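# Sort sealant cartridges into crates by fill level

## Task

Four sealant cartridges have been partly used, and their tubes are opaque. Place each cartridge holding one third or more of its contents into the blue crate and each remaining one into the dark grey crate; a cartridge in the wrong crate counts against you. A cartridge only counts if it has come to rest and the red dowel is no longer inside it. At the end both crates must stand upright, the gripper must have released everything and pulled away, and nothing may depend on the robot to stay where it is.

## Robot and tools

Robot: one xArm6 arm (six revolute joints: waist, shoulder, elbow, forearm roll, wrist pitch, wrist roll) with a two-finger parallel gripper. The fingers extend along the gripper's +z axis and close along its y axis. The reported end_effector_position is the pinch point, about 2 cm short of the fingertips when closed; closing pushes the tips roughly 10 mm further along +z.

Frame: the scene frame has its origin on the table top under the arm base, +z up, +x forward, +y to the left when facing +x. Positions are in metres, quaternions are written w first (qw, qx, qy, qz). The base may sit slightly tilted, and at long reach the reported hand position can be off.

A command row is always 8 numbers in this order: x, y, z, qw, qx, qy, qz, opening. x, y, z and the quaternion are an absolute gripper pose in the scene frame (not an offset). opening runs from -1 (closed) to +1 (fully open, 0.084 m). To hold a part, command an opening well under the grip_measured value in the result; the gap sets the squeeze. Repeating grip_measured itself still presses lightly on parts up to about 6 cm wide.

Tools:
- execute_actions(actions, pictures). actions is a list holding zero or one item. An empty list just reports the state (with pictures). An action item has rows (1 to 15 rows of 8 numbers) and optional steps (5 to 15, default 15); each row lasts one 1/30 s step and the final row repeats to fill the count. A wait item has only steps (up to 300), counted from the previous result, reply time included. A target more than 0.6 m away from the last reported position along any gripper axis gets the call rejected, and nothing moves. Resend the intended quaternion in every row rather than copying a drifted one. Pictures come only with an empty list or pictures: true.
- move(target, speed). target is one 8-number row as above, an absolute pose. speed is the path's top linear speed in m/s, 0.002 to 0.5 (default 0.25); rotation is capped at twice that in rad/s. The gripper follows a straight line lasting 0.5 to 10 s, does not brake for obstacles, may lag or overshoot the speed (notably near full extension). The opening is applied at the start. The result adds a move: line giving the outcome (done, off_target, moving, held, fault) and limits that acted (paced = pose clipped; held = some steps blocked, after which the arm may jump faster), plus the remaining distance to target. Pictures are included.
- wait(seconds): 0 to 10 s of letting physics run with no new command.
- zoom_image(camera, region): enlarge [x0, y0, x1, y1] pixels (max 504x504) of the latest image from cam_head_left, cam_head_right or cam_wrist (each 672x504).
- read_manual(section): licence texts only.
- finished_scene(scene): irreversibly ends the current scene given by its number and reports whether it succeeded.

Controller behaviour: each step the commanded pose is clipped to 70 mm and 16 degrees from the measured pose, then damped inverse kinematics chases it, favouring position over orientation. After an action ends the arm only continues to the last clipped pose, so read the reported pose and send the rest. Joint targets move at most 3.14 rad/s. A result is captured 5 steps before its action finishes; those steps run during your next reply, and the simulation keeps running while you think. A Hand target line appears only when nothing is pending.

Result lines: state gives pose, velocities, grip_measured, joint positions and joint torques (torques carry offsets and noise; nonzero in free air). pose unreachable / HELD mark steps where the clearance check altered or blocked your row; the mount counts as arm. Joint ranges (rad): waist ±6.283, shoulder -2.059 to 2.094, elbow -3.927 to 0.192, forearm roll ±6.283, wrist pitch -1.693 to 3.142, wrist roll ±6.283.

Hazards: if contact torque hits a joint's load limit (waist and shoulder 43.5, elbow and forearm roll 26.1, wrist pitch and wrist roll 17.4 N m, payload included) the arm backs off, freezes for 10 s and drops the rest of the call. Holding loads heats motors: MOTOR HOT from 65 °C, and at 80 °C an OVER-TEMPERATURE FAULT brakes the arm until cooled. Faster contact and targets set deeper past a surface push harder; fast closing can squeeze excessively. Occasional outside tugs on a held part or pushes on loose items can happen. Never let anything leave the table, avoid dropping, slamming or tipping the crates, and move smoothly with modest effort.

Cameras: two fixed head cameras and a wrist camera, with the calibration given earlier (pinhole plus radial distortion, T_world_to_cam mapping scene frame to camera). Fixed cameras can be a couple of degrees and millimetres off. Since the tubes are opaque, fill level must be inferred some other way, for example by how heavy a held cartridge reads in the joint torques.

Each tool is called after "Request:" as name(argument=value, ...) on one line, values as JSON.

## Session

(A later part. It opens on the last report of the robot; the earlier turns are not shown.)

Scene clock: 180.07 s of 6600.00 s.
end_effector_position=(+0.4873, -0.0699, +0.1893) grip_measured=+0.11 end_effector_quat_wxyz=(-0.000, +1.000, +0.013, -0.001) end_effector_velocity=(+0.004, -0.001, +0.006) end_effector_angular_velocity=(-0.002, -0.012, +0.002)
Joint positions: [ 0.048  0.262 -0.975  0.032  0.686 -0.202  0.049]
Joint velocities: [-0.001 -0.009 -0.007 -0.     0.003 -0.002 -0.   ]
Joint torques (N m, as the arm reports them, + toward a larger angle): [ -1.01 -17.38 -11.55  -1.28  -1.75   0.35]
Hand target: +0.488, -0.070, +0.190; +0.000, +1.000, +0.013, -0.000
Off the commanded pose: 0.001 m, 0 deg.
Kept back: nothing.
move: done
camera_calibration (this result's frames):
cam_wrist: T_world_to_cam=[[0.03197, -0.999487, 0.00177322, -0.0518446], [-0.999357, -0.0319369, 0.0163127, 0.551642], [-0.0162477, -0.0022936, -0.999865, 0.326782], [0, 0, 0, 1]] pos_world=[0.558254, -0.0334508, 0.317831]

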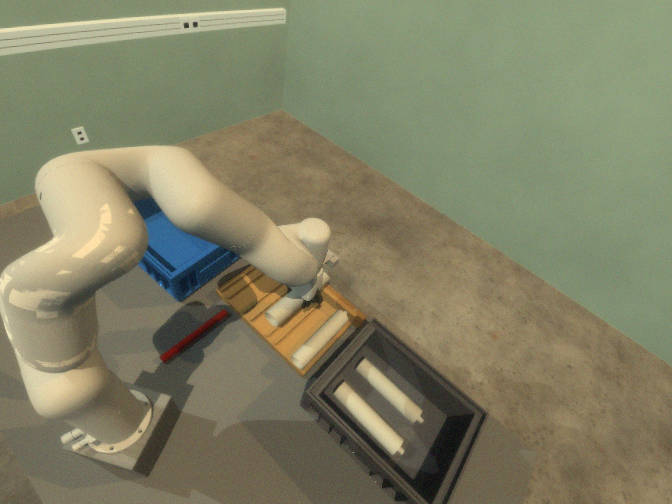

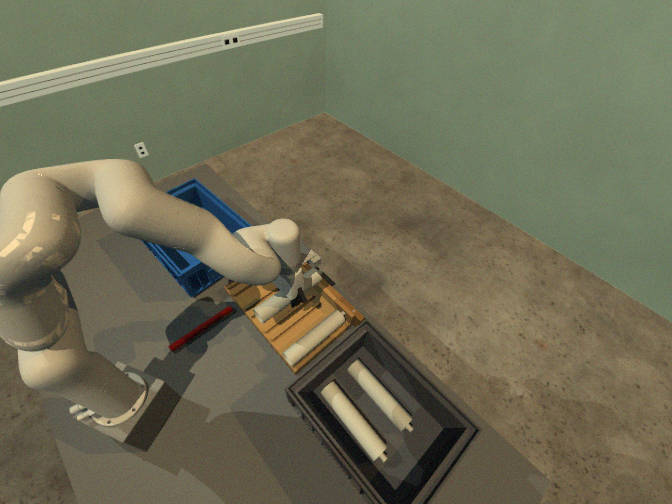

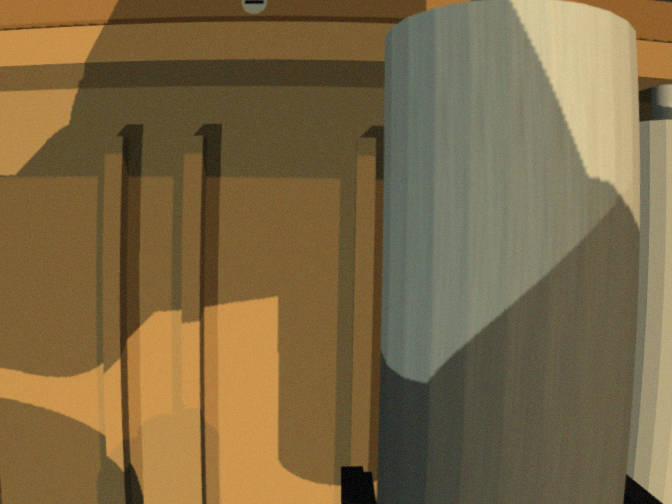

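Request:
move(target=[0.468,-0.425,0.19,0,0.7071,-0.7071,0,-0.5], speed=0.4)

Request:
move(target=[0.468,-0.425,0.10,0,0.7071,-0.7071,0,-0.5], speed=0.2)

Scene clock: 182.90 s of 6600.00 s.
end_effector_position=(+0.4666, -0.4250, +0.1902) grip_measured=+0.11 end_effector_quat_wxyz=(+0.001, +0.707, -0.707, +0.000) end_effector_velocity=(-0.000, -0.003, +0.000) end_effector_angular_velocity=(+0.000, +0.001, -0.009)
Joint positions: [-0.552  0.711 -1.672  0.039  0.949  0.796  0.049]
Joint velocities: [-0.003  0.007 -0.014 -0.001  0.008  0.006 -0.   ]
Joint torques (N m, as the arm reports them, + toward a larger angle): [ -1.17 -24.17 -12.69  -1.27  -1.71   0.29]
Hand target: +0.466, -0.425, +0.190; +0.001, +0.707, -0.707, +0.000
Off the commanded pose: 0.001 m, 0 deg.
Kept back: nothing.
move: done
camera_calibration (this result's frames):
cam_wrist: T_world_to_cam=[[-0.999974, -0.00685614, 0.00240091, 0.497165], [-0.00682326, 0.999886, 0.0134444, 0.495515], [-0.00249282, 0.0134277, -0.999907, 0.326797], [0, 0, 0, 1]] pos_world=[0.501348, -0.496438, 0.318911]

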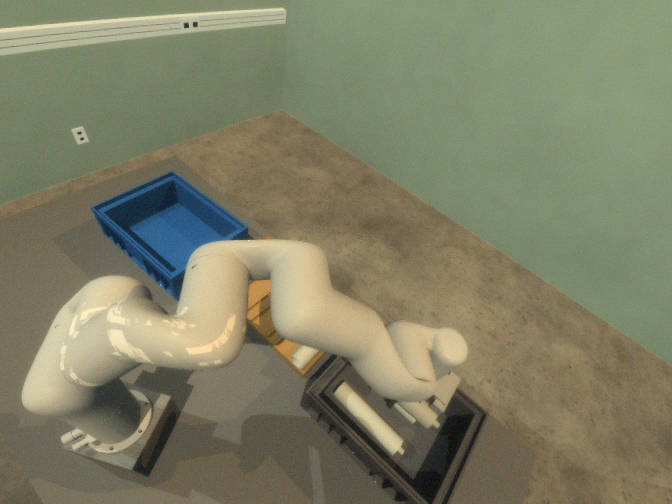

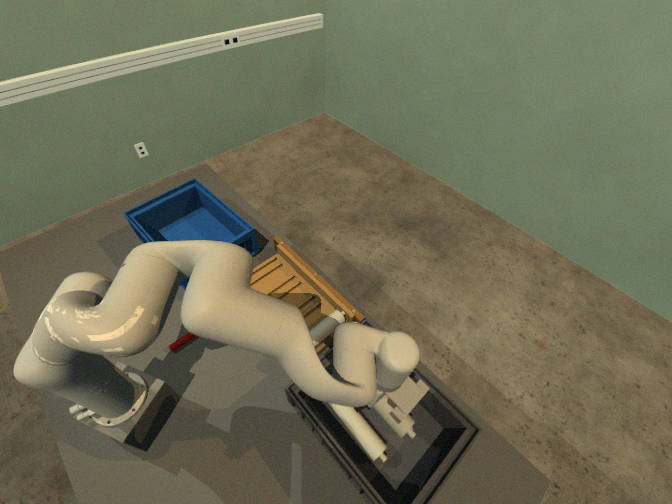

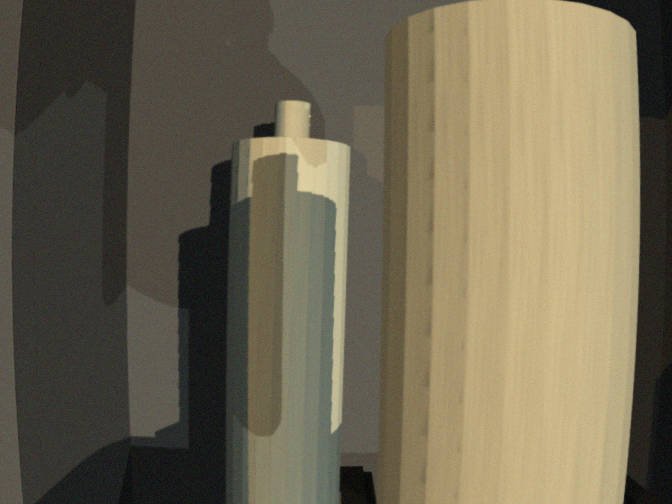

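Scene clock: 183.83 s of 6600.00 s.
end_effector_position=(+0.4686, -0.4255, +0.1010) grip_measured=+0.11 end_effector_quat_wxyz=(-0.000, +0.707, -0.707, +0.001) end_effector_velocity=(-0.005, +0.004, -0.010) end_effector_angular_velocity=(+0.014, +0.015, -0.001)
Joint positions: [-0.545  0.879 -1.684  0.046  0.792  0.794  0.049]
Joint velocities: [-0.     0.012  0.006 -0.     0.003  0.001 -0.   ]
Joint torques (N m, as the arm reports them, + toward a larger angle): [ -1.69 -24.86 -12.16  -1.37  -1.73   0.29]
Hand target: +0.468, -0.425, +0.100; -0.000, +0.707, -0.707, +0.000
Off the commanded pose: 0.001 m, 0 deg.
Kept back: nothing.
move: done
camera_calibration (this result's frames):
cam_wrist: T_world_to_cam=[[-0.999982, -0.00597882, 0.000520026, 0.499929], [-0.00597124, 0.999891, 0.0135126, 0.496791], [-0.000600758, 0.0135092, -0.999909, 0.236675], [0, 0, 0, 1]] pos_world=[0.503029, -0.496945, 0.22968]

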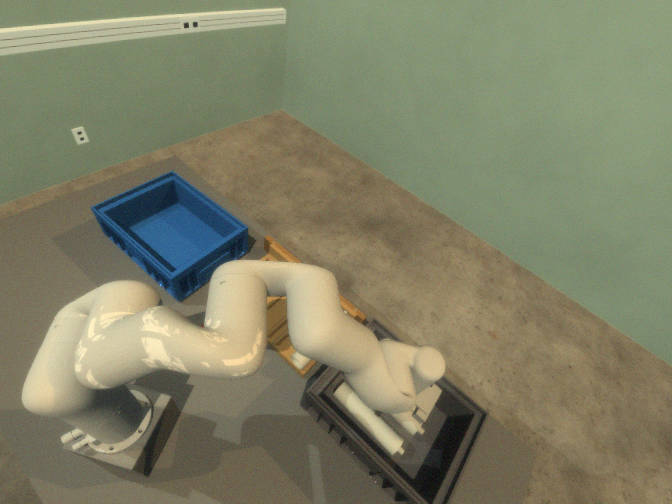

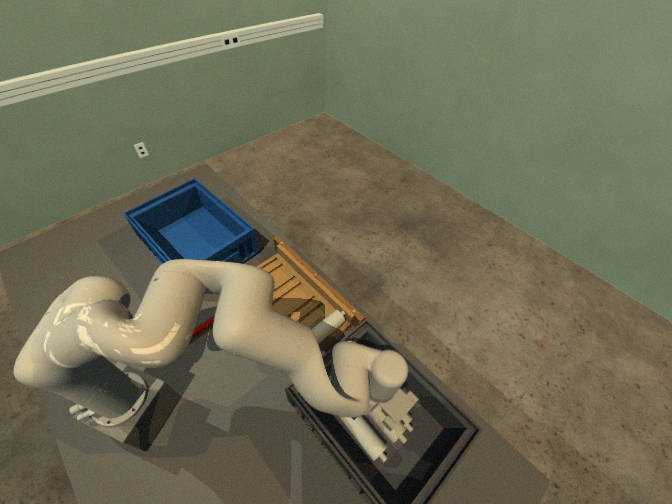

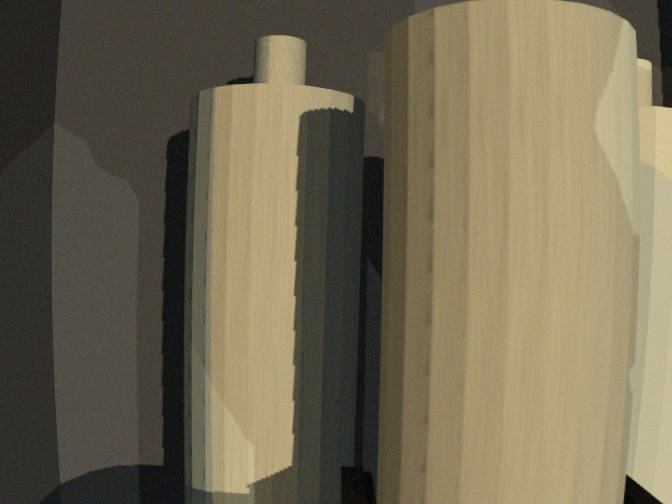

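Descend slowly between them.

Request:
move(target=[0.468,-0.425,0.062,0,0.7071,-0.7071,0,-0.5], speed=0.04)

Scene clock: 185.33 s of 6600.00 s.
end_effector_position=(+0.4681, -0.4251, +0.0622) grip_measured=+0.11 end_effector_quat_wxyz=(-0.000, +0.707, -0.707, +0.000) end_effector_velocity=(+0.003, -0.003, +0.004) end_effector_angular_velocity=(-0.006, -0.008, +0.000)
Joint positions: [-0.543  0.964 -1.713  0.049  0.737  0.792  0.049]
Joint velocities: [-0.    -0.002 -0.008  0.001  0.    -0.001  0.   ]
Joint torques (N m, as the arm reports them, + toward a larger angle): [ -1.5  -25.33 -11.55  -1.28  -1.62   0.26]
Hand target: +0.468, -0.425, +0.062; -0.000, +0.707, -0.707, -0.000
Off the commanded pose: 0.000 m, 0 deg.
Kept back: nothing.
move: done
camera_calibration (this result's frames):
cam_wrist: T_world_to_cam=[[-0.999981, -0.00590235, 0.00164675, 0.499483], [-0.00587783, 0.999877, 0.0145132, 0.496822], [-0.00173221, 0.0145032, -0.999893, 0.198907], [0, 0, 0, 1]] pos_world=[0.502739, -0.496698, 0.190853]

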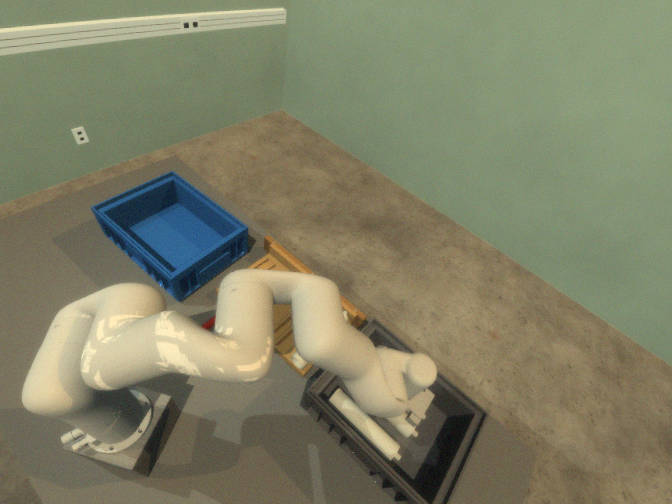

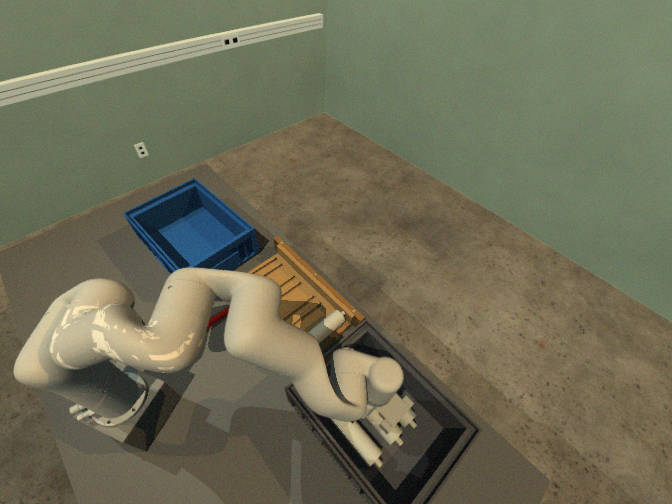

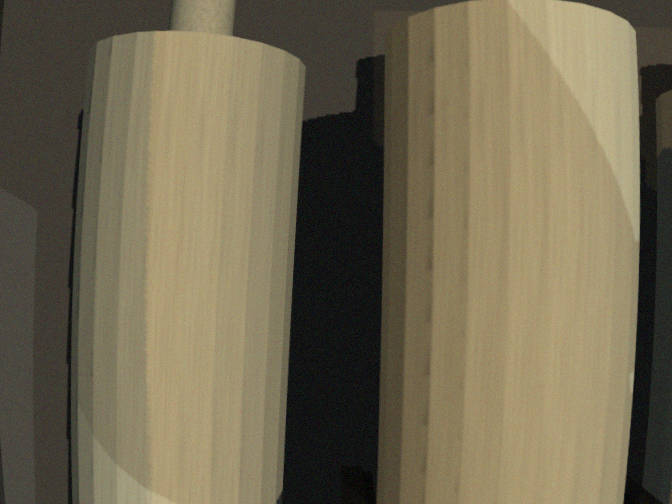

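Neighbors rolled aside with no load. Continue.

Request:
move(target=[0.468,-0.425,0.044,0,0.7071,-0.7071,0,-0.5], speed=0.04)

Request:
execute_actions(actions=[{"rows":[[0.468,-0.425,0.043,0,0.7071,-0.7071,0,-0.5],[0.468,-0.425,0.042,0,0.7071,-0.7071,0,-0.5],[0.468,-0.425,0.042,0,0.7071,-0.7071,0,-0.3],[0.468,-0.425,0.042,0,0.7071,-0.7071,0,-0.1],[0.468,-0.425,0.042,0,0.7071,-0.7071,0,0.05],[0.468,-0.425,0.042,0,0.7071,-0.7071,0,0.1],[0.468,-0.425,0.042,0,0.7071,-0.7071,0,0.14],[0.468,-0.425,0.042,0,0.7071,-0.7071,0,0.18],[0.468,-0.425,0.042,0,0.7071,-0.7071,0,0.22],[0.468,-0.425,0.042,0,0.7071,-0.7071,0,0.26],[0.468,-0.425,0.042,0,0.7071,-0.7071,0,0.3],[0.468,-0.425,0.042,0,0.7071,-0.7071,0,0.33]],"steps":15}])

Request:
move(target=[0.468,-0.425,0.10,0,0.7071,-0.7071,0,0.33], speed=0.08)

Scene clock: 186.47 s of 6600.00 s.
end_effector_position=(+0.4681, -0.4251, +0.0442) grip_measured=+0.11 end_effector_quat_wxyz=(-0.000, +0.707, -0.707, +0.000) end_effector_velocity=(+0.003, -0.003, +0.003) end_effector_angular_velocity=(-0.008, -0.009, +0.001)
Joint positions: [-0.542  1.006 -1.732  0.05   0.714  0.792  0.049]
Joint velocities: [ 0.    -0.    -0.007  0.    -0.004 -0.001  0.   ]
Joint torques (N m, as the arm reports them, + toward a larger angle): [ -1.66 -25.34 -11.48  -1.2   -1.74   0.32]
Hand target: +0.468, -0.425, +0.044; -0.000, +0.707, -0.707, +0.000
Off the commanded pose: 0.000 m, 0 deg.
Kept back: nothing.
move: done
camera_calibration (this result's frames):
cam_wrist: T_world_to_cam=[[-0.999981, -0.00587815, 0.0016798, 0.499489], [-0.00585315, 0.999878, 0.0145163, 0.497055], [-0.00176492, 0.0145062, -0.999893, 0.180932], [0, 0, 0, 1]] pos_world=[0.502708, -0.496683, 0.172858]

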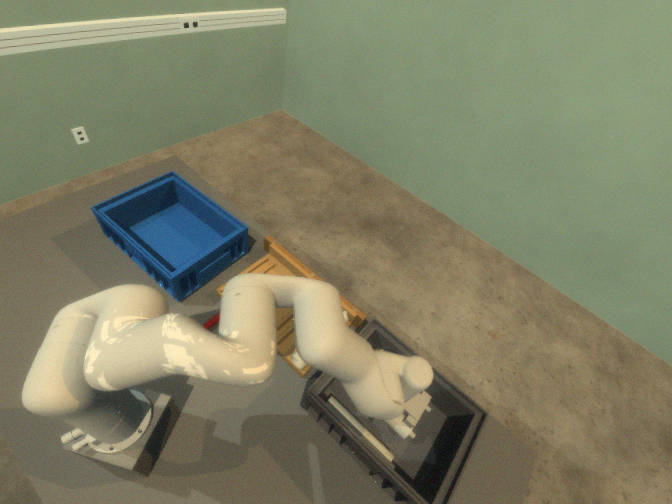

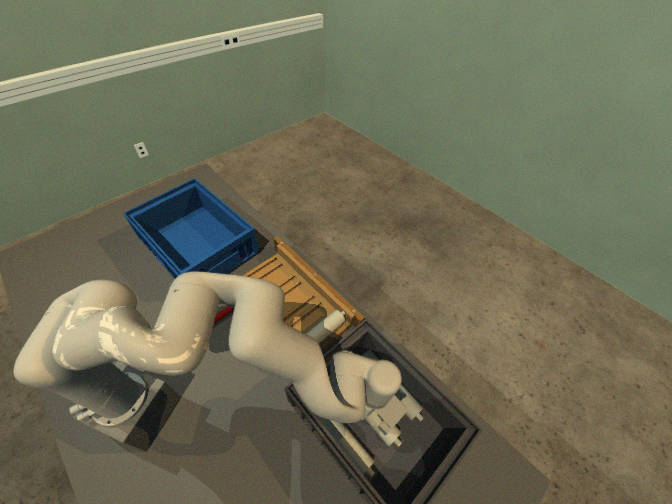

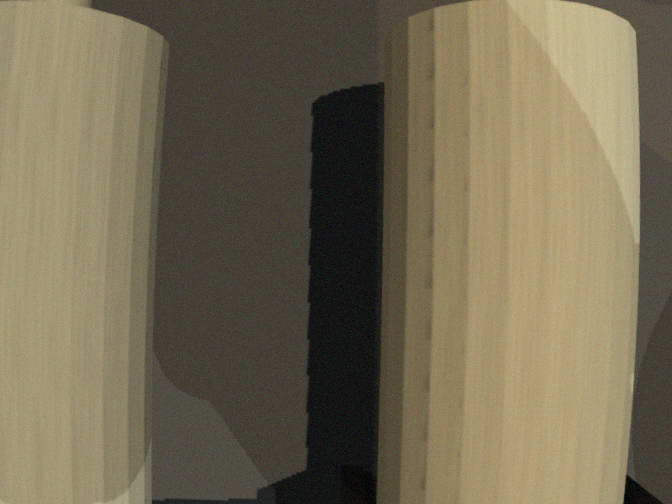

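Scene clock: 186.80 s of 6600.00 s.
end_effector_position=(+0.4681, -0.4251, +0.0422) grip_measured=+0.21 end_effector_quat_wxyz=(+0.000, +0.707, -0.707, +0.000) end_effector_velocity=(+0.006, -0.005, +0.008) end_effector_angular_velocity=(-0.013, -0.015, -0.001)
Joint positions: [-0.542  1.011 -1.735  0.05   0.712  0.792  0.053]
Joint velocities: [ 0.    -0.006 -0.01   0.001 -0.004  0.001  0.052]
Joint torques (N m, as the arm reports them, + toward a larger angle): [ -1.75 -25.07 -11.15  -1.25  -1.56   0.21]
Steps of this call (steps 1 to 10: the first 10 steps of this action). Readings (end_effector_position):
1: (+0.4682, -0.4251, +0.0443)
2: (+0.4683, -0.4252, +0.0442)
4: (+0.4683, -0.4252, +0.0433)
8: (+0.4678, -0.4248, +0.0419)
10: the state above

Scene clock: 188.20 s of 6600.00 s.
end_effector_position=(+0.4677, -0.4247, +0.0993) grip_measured=+0.32 end_effector_quat_wxyz=(+0.000, +0.707, -0.707, -0.001) end_effector_velocity=(-0.002, +0.002, -0.001) end_effector_angular_velocity=(+0.005, +0.006, -0.000)
Joint positions: [-0.545  0.881 -1.682  0.046  0.792  0.794  0.058]
Joint velocities: [-0.    -0.001  0.004 -0.001  0.004  0.    -0.   ]
Joint torques (N m, as the arm reports them, + toward a larger angle): [ -1.69 -24.78 -11.99  -1.25  -1.83   0.24]
Hand target: +0.468, -0.425, +0.100; +0.000, +0.707, -0.707, +0.000
Off your previous action's commanded pose: 0.001 m, 0 deg at its last step (step 5 of this call).
Off the commanded pose: 0.001 m, 0 deg.
Kept back: nothing.
move: done
camera_calibration (this result's frames):
cam_wrist: T_world_to_cam=[[-0.999979, -0.00580055, 0.00273817, 0.498895], [-0.00575763, 0.999864, 0.0154315, 0.495752], [-0.00282731, 0.0154154, -0.999877, 0.2369], [0, 0, 0, 1]] pos_world=[0.502409, -0.496443, 0.227854]

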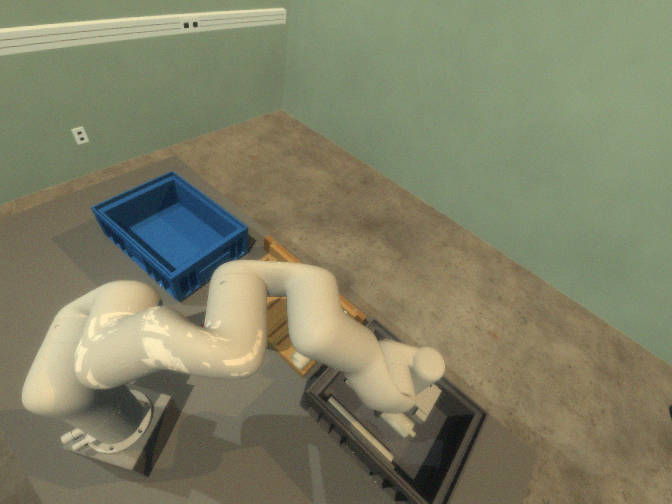

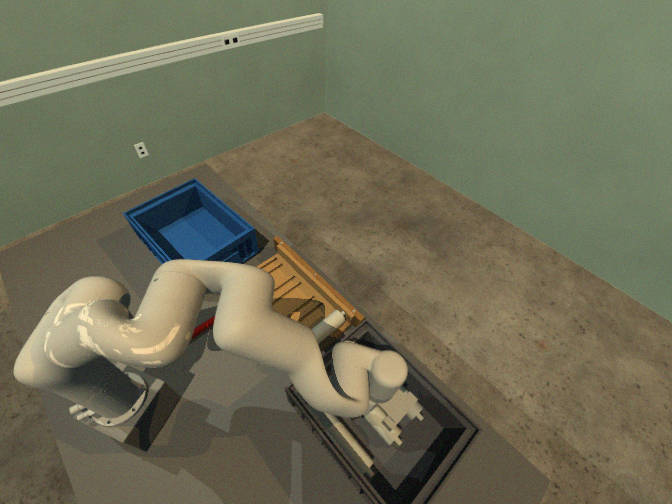

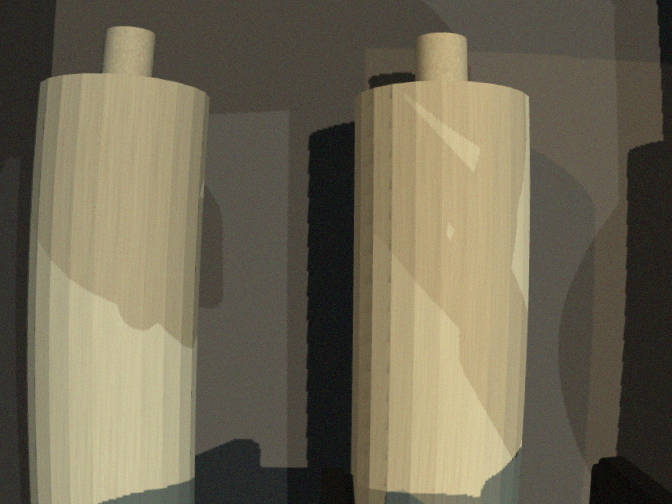

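Request:
move(target=[0.468,-0.42,0.19,0,0.7071,-0.7071,0,0.5], speed=0.25)

Request:
move(target=[0.495,-0.178,0.19,0,0.9999,0.0131,0,0.6], speed=0.35)

Scene clock: 189.70 s of 6600.00 s.
end_effector_position=(+0.4676, -0.4197, +0.1891) grip_measured=+0.49 end_effector_quat_wxyz=(+0.000, +0.707, -0.707, -0.001) end_effector_velocity=(+0.003, -0.002, +0.009) end_effector_angular_velocity=(-0.009, -0.010, -0.001)
Joint positions: [-0.545  0.704 -1.657  0.04   0.944  0.803  0.065]
Joint velocities: [-0.    -0.01  -0.006 -0.     0.003  0.002  0.   ]
Joint torques (N m, as the arm reports them, + toward a larger angle): [ -1.33 -23.11 -12.54  -1.4   -1.62   0.21]
Hand target: +0.468, -0.420, +0.190; +0.000, +0.707, -0.707, +0.000
Off the commanded pose: 0.001 m, 0 deg.
Kept back: nothing.
move: done
camera_calibration (this result's frames):
cam_wrist: T_world_to_cam=[[-0.999979, -0.00572423, 0.00313576, 0.498538], [-0.00567409, 0.99986, 0.0157707, 0.489203], [-0.00322559, 0.0157525, -0.999871, 0.326901], [0, 0, 0, 1]] pos_world=[0.502358, -0.49143, 0.317581]

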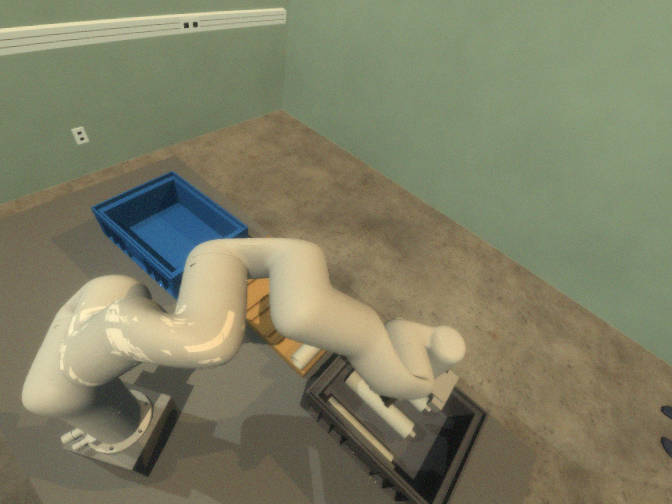

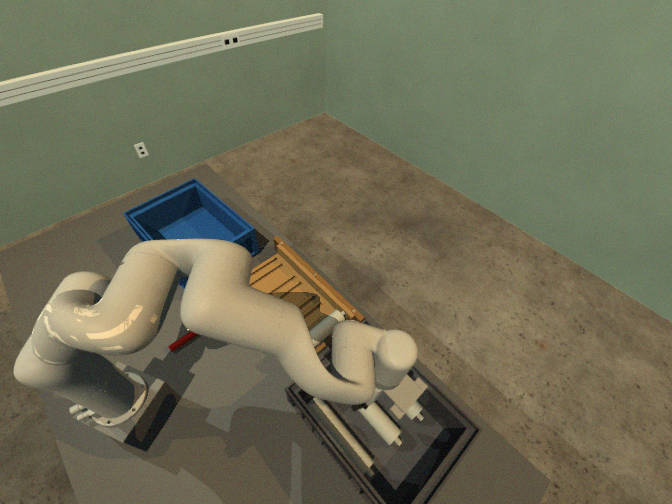

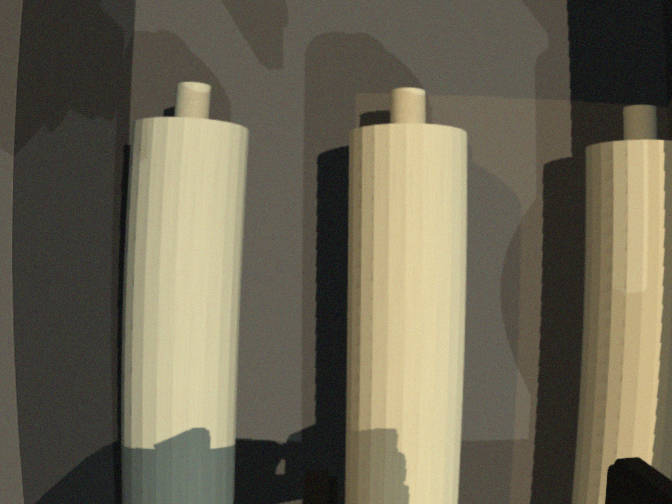

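Scene clock: 192.47 s of 6600.00 s.
end_effector_position=(+0.4961, -0.1781, +0.1899) grip_measured=+0.59 end_effector_quat_wxyz=(-0.000, +1.000, +0.013, +0.000) end_effector_velocity=(-0.000, +0.002, +0.000) end_effector_angular_velocity=(+0.002, +0.001, +0.009)
Joint positions: [-0.157  0.365 -1.125  0.039  0.737 -0.41   0.069]
Joint velocities: [ 0.003 -0.001  0.001  0.002  0.002 -0.008 -0.   ]
Joint torques (N m, as the arm reports them, + toward a larger angle): [ -1.53 -18.68 -11.36  -1.13  -1.67   0.33]
Hand target: +0.496, -0.178, +0.190; -0.000, +1.000, +0.013, +0.000
Off the commanded pose: 0.001 m, 0 deg.
Kept back: nothing.
move: done
camera_calibration (this result's frames):
cam_wrist: T_world_to_cam=[[0.0310355, -0.999517, 0.0013438, -0.159714], [-0.999419, -0.0310134, 0.0141418, 0.557521], [-0.0140933, -0.00178192, -0.999899, 0.326244], [0, 0, 0, 1]] pos_world=[0.566752, -0.141765, 0.318542]

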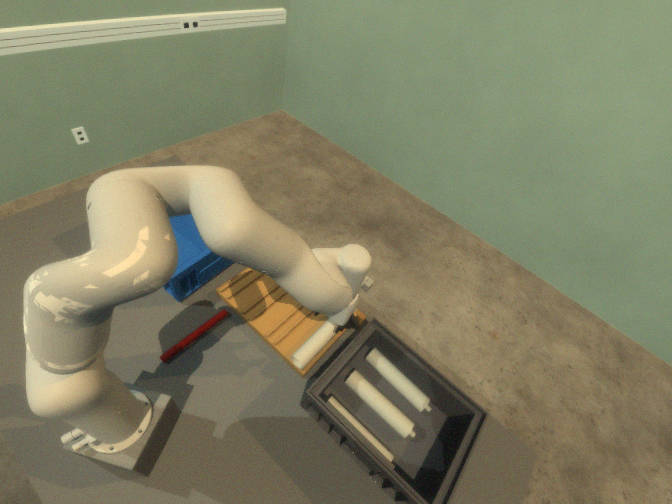

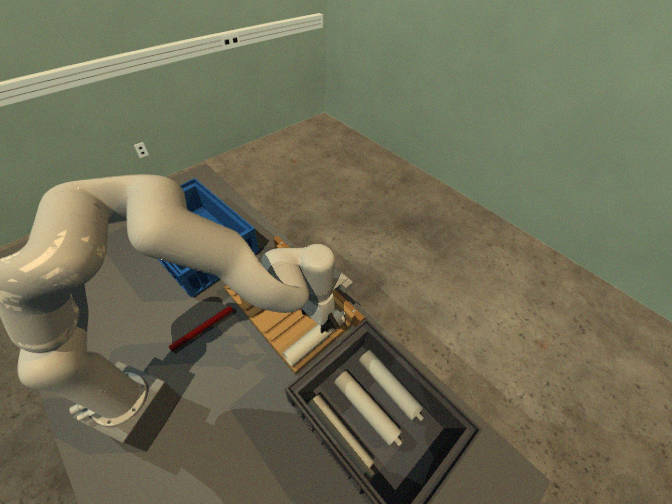

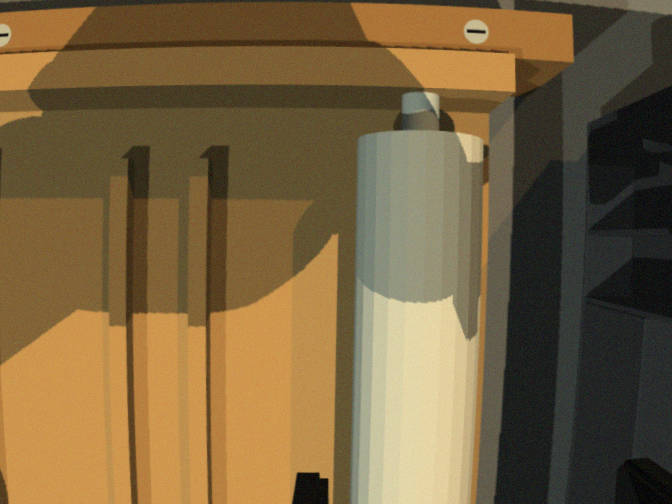

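Request:
move(target=[0.495,-0.178,0.10,0.0698,0.9975,0.0131,0,0.55], speed=0.2)

Scene clock: 194.33 s of 6600.00 s.
end_effector_position=(+0.4956, -0.1782, +0.1006) grip_measured=+0.54 end_effector_quat_wxyz=(+0.070, +0.997, +0.013, +0.001) end_effector_velocity=(-0.002, +0.000, -0.005) end_effector_angular_velocity=(-0.005, +0.007, -0.000)
Joint positions: [-0.123  0.551 -1.083 -0.235  0.472 -0.141  0.067]
Joint velocities: [ 0.     0.009  0.001 -0.018 -0.003  0.016 -0.   ]
Joint torques (N m, as the arm reports them, + toward a larger angle): [ -1.11 -19.82 -10.17  -1.1   -1.68   0.43]
Hand target: +0.495, -0.178, +0.100; +0.070, +0.997, +0.013, -0.000
Off the commanded pose: 0.001 m, 0 deg.
Kept back: nothing.
move: done
camera_calibration (this result's frames):
cam_wrist: T_world_to_cam=[[0.0317719, -0.98952, 0.140857, -0.172252], [-0.999427, -0.0298128, 0.0159969, 0.55836], [-0.0116299, -0.141285, -0.989901, 0.209895], [0, 0, 0, 1]] pos_world=[0.565955, -0.124146, 0.223106]

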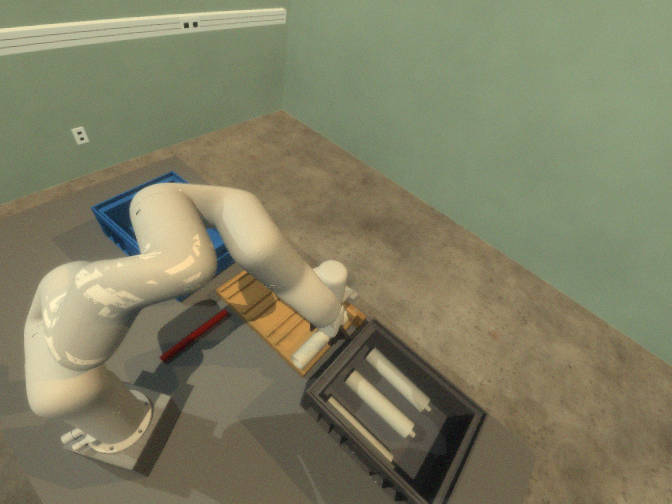

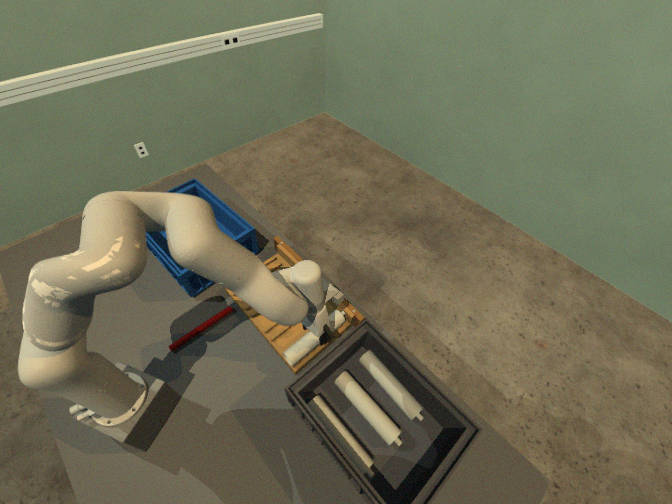

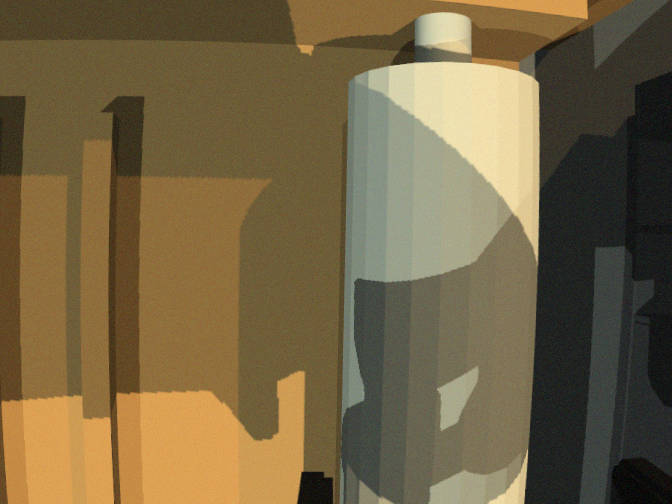

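Request:
move(target=[0.495,-0.1772,0.058,0.0698,0.9975,0.0131,0,0.55], speed=0.07)

Scene clock: 195.50 s of 6600.00 s.
end_effector_position=(+0.4953, -0.1773, +0.0584) grip_measured=+0.54 end_effector_quat_wxyz=(+0.070, +0.997, +0.013, +0.000) end_effector_velocity=(+0.001, -0.000, -0.001) end_effector_angular_velocity=(-0.001, -0.004, -0.000)
Joint positions: [-0.127  0.663 -1.114 -0.281  0.394 -0.094  0.067]
Joint velocities: [ 0.     0.004 -0.003 -0.003 -0.005  0.004 -0.   ]
Joint torques (N m, as the arm reports them, + toward a larger angle): [ -0.93 -20.32  -9.18  -0.88  -1.54   0.29]
Hand target: +0.495, -0.177, +0.058; +0.070, +0.997, +0.013, +0.000
Off the commanded pose: 0.001 m, 0 deg.
Kept back: nothing.
move: done
camera_calibration (this result's frames):
cam_wrist: T_world_to_cam=[[0.0319345, -0.989453, 0.141288, -0.165511], [-0.999417, -0.029902, 0.0164854, 0.558704], [-0.0120867, -0.141732, -0.989831, 0.168357], [0, 0, 0, 1]] pos_world=[0.565699, -0.123197, 0.180819]

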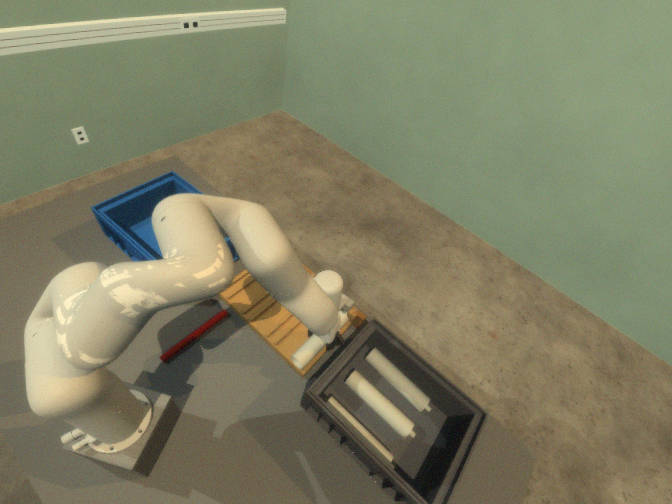

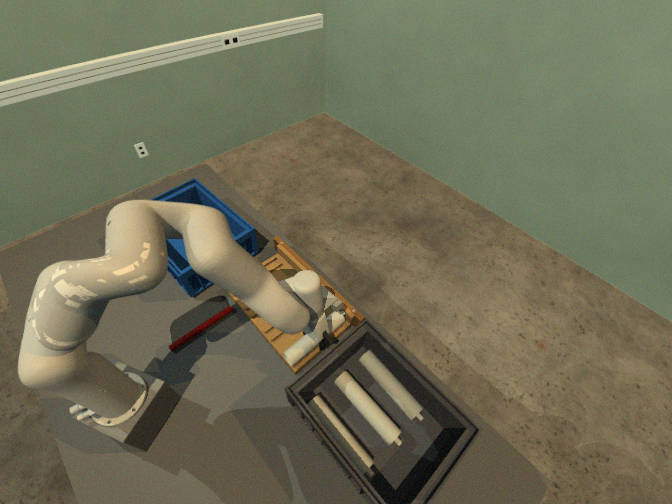

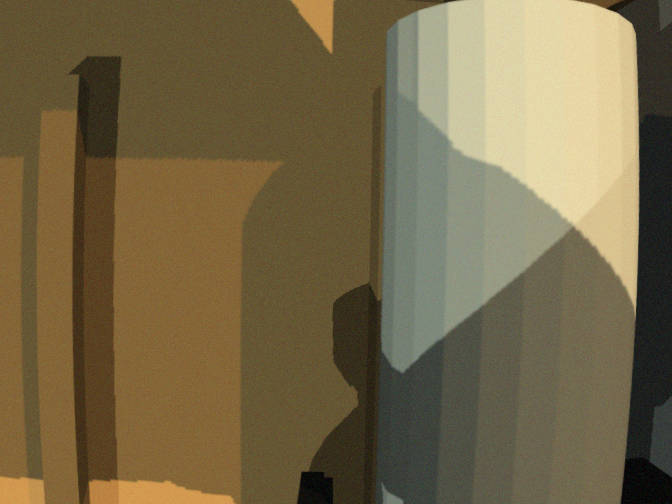

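Request:
execute_actions(actions=[{"rows":[[0.495,-0.1776,0.057,0.0698,0.9975,0.0131,0,0.48],[0.495,-0.1776,0.057,0.0698,0.9975,0.0131,0,0.42],[0.495,-0.1776,0.057,0.0698,0.9975,0.0131,0,0.36],[0.495,-0.1776,0.057,0.0698,0.9975,0.0131,0,0.3],[0.495,-0.1776,0.057,0.0698,0.9975,0.0131,0,0.25],[0.495,-0.1776,0.057,0.0698,0.9975,0.0131,0,0.2],[0.495,-0.1776,0.057,0.0698,0.9975,0.0131,0,0.14],[0.495,-0.1776,0.057,0.0698,0.9975,0.0131,0,0.08],[0.495,-0.1776,0.057,0.0698,0.9975,0.0131,0,0.0],[0.495,-0.1776,0.057,0.0698,0.9975,0.0131,0,-0.1],[0.495,-0.1776,0.057,0.0698,0.9975,0.0131,0,-0.2],[0.495,-0.1776,0.057,0.0698,0.9975,0.0131,0,-0.35],[0.495,-0.1776,0.057,0.0698,0.9975,0.0131,0,-0.55]],"steps":15}])

Request:
move(target=[0.488,-0.175,0.085,0.0698,0.9975,0.0131,0,-0.55], speed=0.08)

Request:
move(target=[0.488,-0.165,0.19,0,0.9999,0.0131,0,-0.55], speed=0.25)

Scene clock: 196.10 s of 6600.00 s.
end_effector_position=(+0.4950, -0.1768, +0.0571) grip_measured=+0.11 end_effector_quat_wxyz=(+0.070, +0.997, +0.013, -0.000) end_effector_velocity=(-0.000, -0.001, -0.001) end_effector_angular_velocity=(+0.001, -0.001, -0.004)
Joint positions: [-0.126  0.666 -1.115 -0.281  0.393 -0.093  0.049]
Joint velocities: [-0.003  0.003 -0.001  0.001 -0.003  0.001  0.   ]
Joint torques (N m, as the arm reports them, + toward a larger angle): [ -2.8  -19.59  -9.87  -1.56  -1.91   0.09]
Steps of this call (steps 1 to 8: nothing new was sent; steps 9 to 18: the first 10 steps of this action). Readings (end_effector_position):
9: (+0.4951, -0.1772, +0.0580)
10: (+0.4952, -0.1773, +0.0579)
12: (+0.4951, -0.1775, +0.0574)
16: (+0.4949, -0.1774, +0.0570)
18: the state above

Scene clock: 197.13 s of 6600.00 s.
end_effector_position=(+0.4878, -0.1750, +0.0847) grip_measured=+0.10 end_effector_quat_wxyz=(+0.070, +0.997, +0.013, -0.000) end_effector_velocity=(-0.002, +0.001, -0.000) end_effector_angular_velocity=(+0.001, +0.005, -0.001)
Joint positions: [-0.125  0.575 -1.06  -0.26   0.428 -0.116  0.048]
Joint velocities: [ 0.001 -0.004  0.005  0.002  0.004  0.    -0.   ]
Joint torques (N m, as the arm reports them, + toward a larger angle): [ -1.16 -20.86 -10.14  -0.96  -1.95   0.26]
Hand target: +0.488, -0.175, +0.085; +0.070, +0.997, +0.013, -0.000
Off your previous action's commanded pose: 0.001 m, 0 deg at its last step (step 5 of this call).
Off the commanded pose: 0.000 m, 0 deg.
Kept back: nothing.
move: done
camera_calibration (this result's frames):
cam_wrist: T_world_to_cam=[[0.0319537, -0.989502, 0.14094, -0.166681], [-0.999399, -0.0297392, 0.0177914, 0.550717], [-0.0134132, -0.141424, -0.989858, 0.195292], [0, 0, 0, 1]] pos_world=[0.558332, -0.120934, 0.207006]

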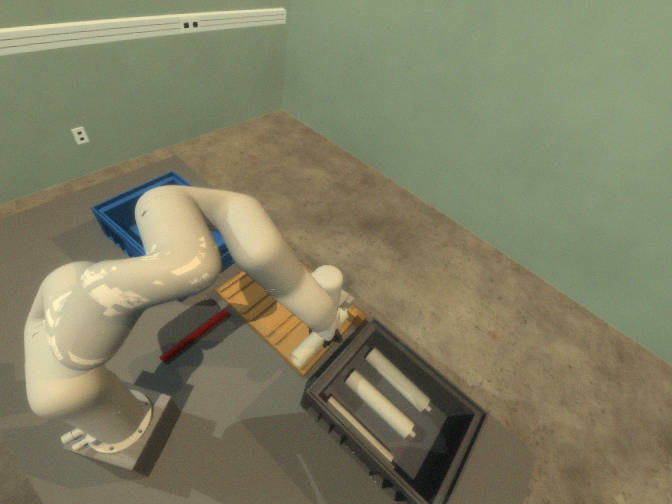

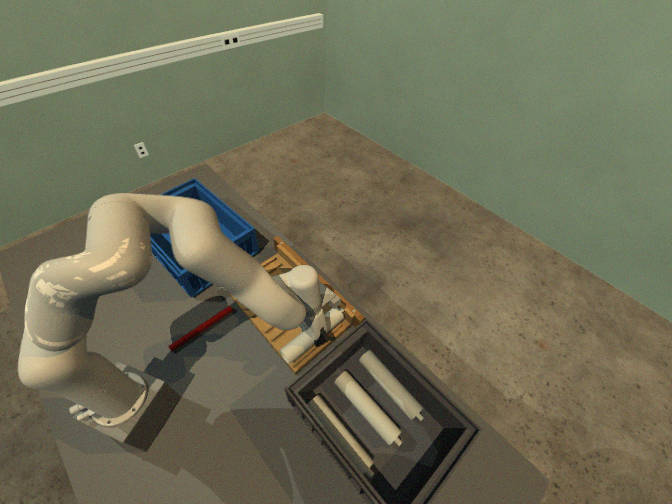

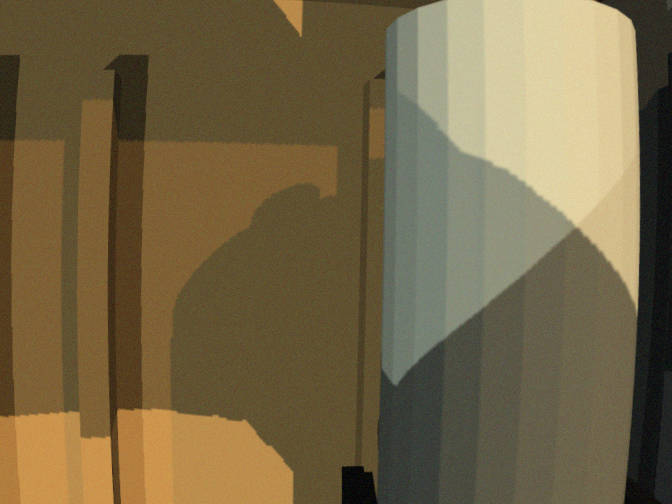

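Scene clock: 198.07 s of 6600.00 s.
end_effector_position=(+0.4873, -0.1648, +0.1892) grip_measured=+0.10 end_effector_quat_wxyz=(-0.000, +1.000, +0.013, -0.001) end_effector_velocity=(+0.005, -0.001, +0.008) end_effector_angular_velocity=(-0.002, -0.014, +0.000)
Joint positions: [-0.137  0.331 -1.072  0.038  0.718 -0.392  0.048]
Joint velocities: [-0.    -0.009 -0.01   0.005  0.005 -0.004 -0.   ]
Joint torques (N m, as the arm reports them, + toward a larger angle): [ -0.96 -19.02 -11.79  -1.05  -1.88   0.37]
Hand target: +0.488, -0.165, +0.190; -0.000, +1.000, +0.013, +0.000
Off the commanded pose: 0.001 m, 0 deg.
Kept back: nothing.
move: done
camera_calibration (this result's frames):
cam_wrist: T_world_to_cam=[[0.0321969, -0.99948, 0.00157132, -0.146676], [-0.999352, -0.0321674, 0.0161315, 0.548614], [-0.0160726, -0.00208969, -0.999869, 0.32637], [0, 0, 0, 1]] pos_world=[0.558226, -0.12827, 0.317708]

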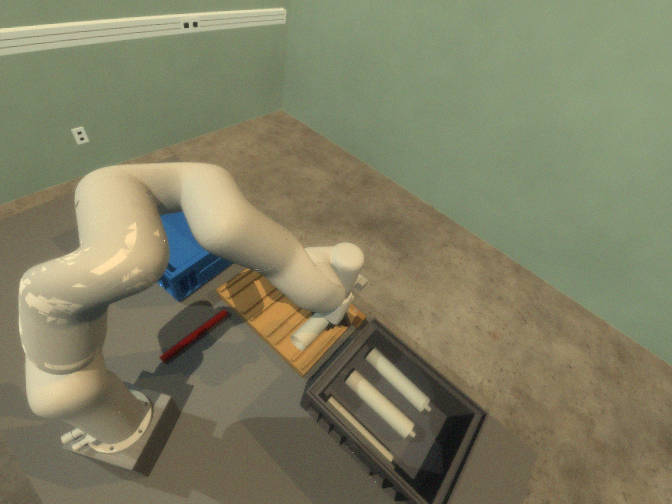

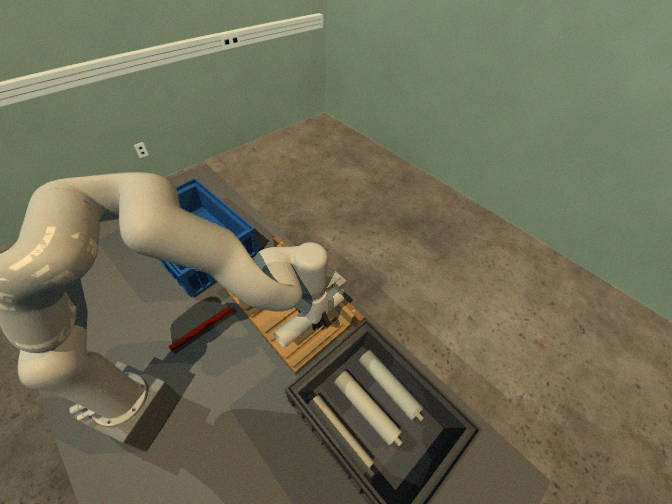

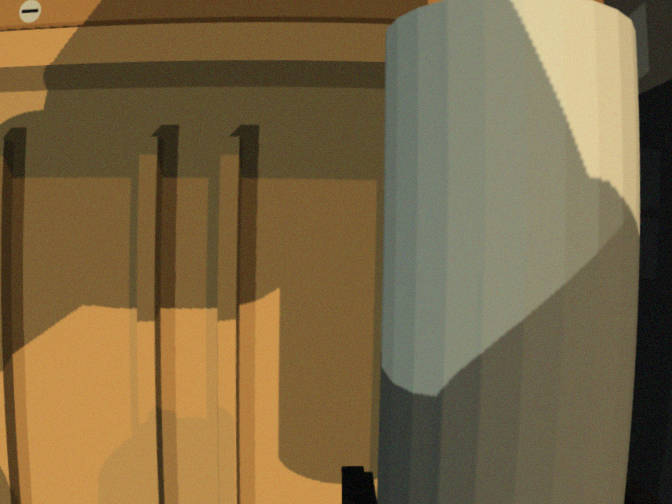

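Request:
move(target=[0.43,0.425,0.19,0,0.7071,0.7071,0,-0.55], speed=0.4)

Scene clock: 201.43 s of 6600.00 s.
end_effector_position=(+0.4307, +0.4268, +0.1892) grip_measured=+0.10 end_effector_quat_wxyz=(-0.001, +0.707, +0.707, +0.000) end_effector_velocity=(+0.008, +0.000, +0.008) end_effector_angular_velocity=(+0.011, -0.013, -0.008)
Joint positions: [ 0.984  0.586 -1.494 -0.011  0.874 -0.78   0.048]
Joint velocities: [-0.009 -0.007 -0.009 -0.002 -0.001  0.    -0.   ]
Joint torques (N m, as the arm reports them, + toward a larger angle): [ -4.09 -25.91 -12.91  -2.88  -0.43   0.36]
Hand target: +0.432, +0.426, +0.190; -0.001, +0.707, +0.707, +0.001
Off the commanded pose: 0.002 m, 0 deg.
Kept back: nothing.
move: done
camera_calibration (this result's frames):
cam_wrist: T_world_to_cam=[[0.999977, 0.00674589, 0.00107551, -0.399787], [0.00673186, -0.999899, 0.0125504, 0.491437], [0.00116007, -0.0125428, -0.999921, 0.323704], [0, 0, 0, 1]] pos_world=[0.396094, 0.498144, 0.317941]

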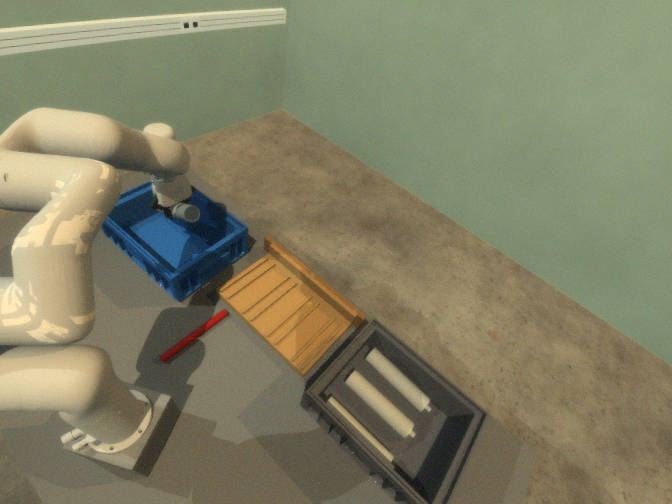

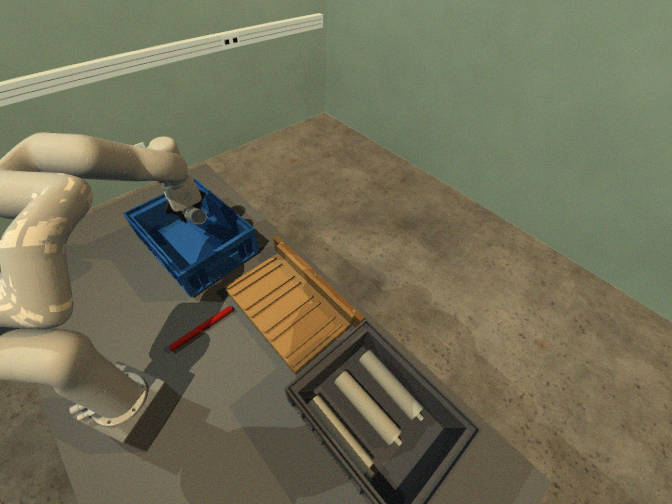

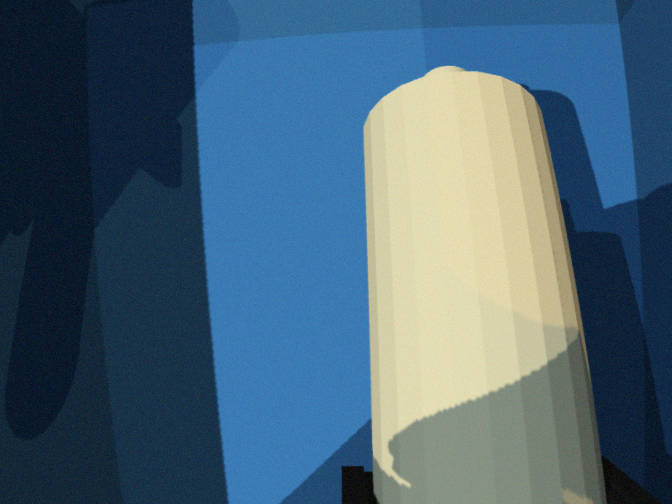

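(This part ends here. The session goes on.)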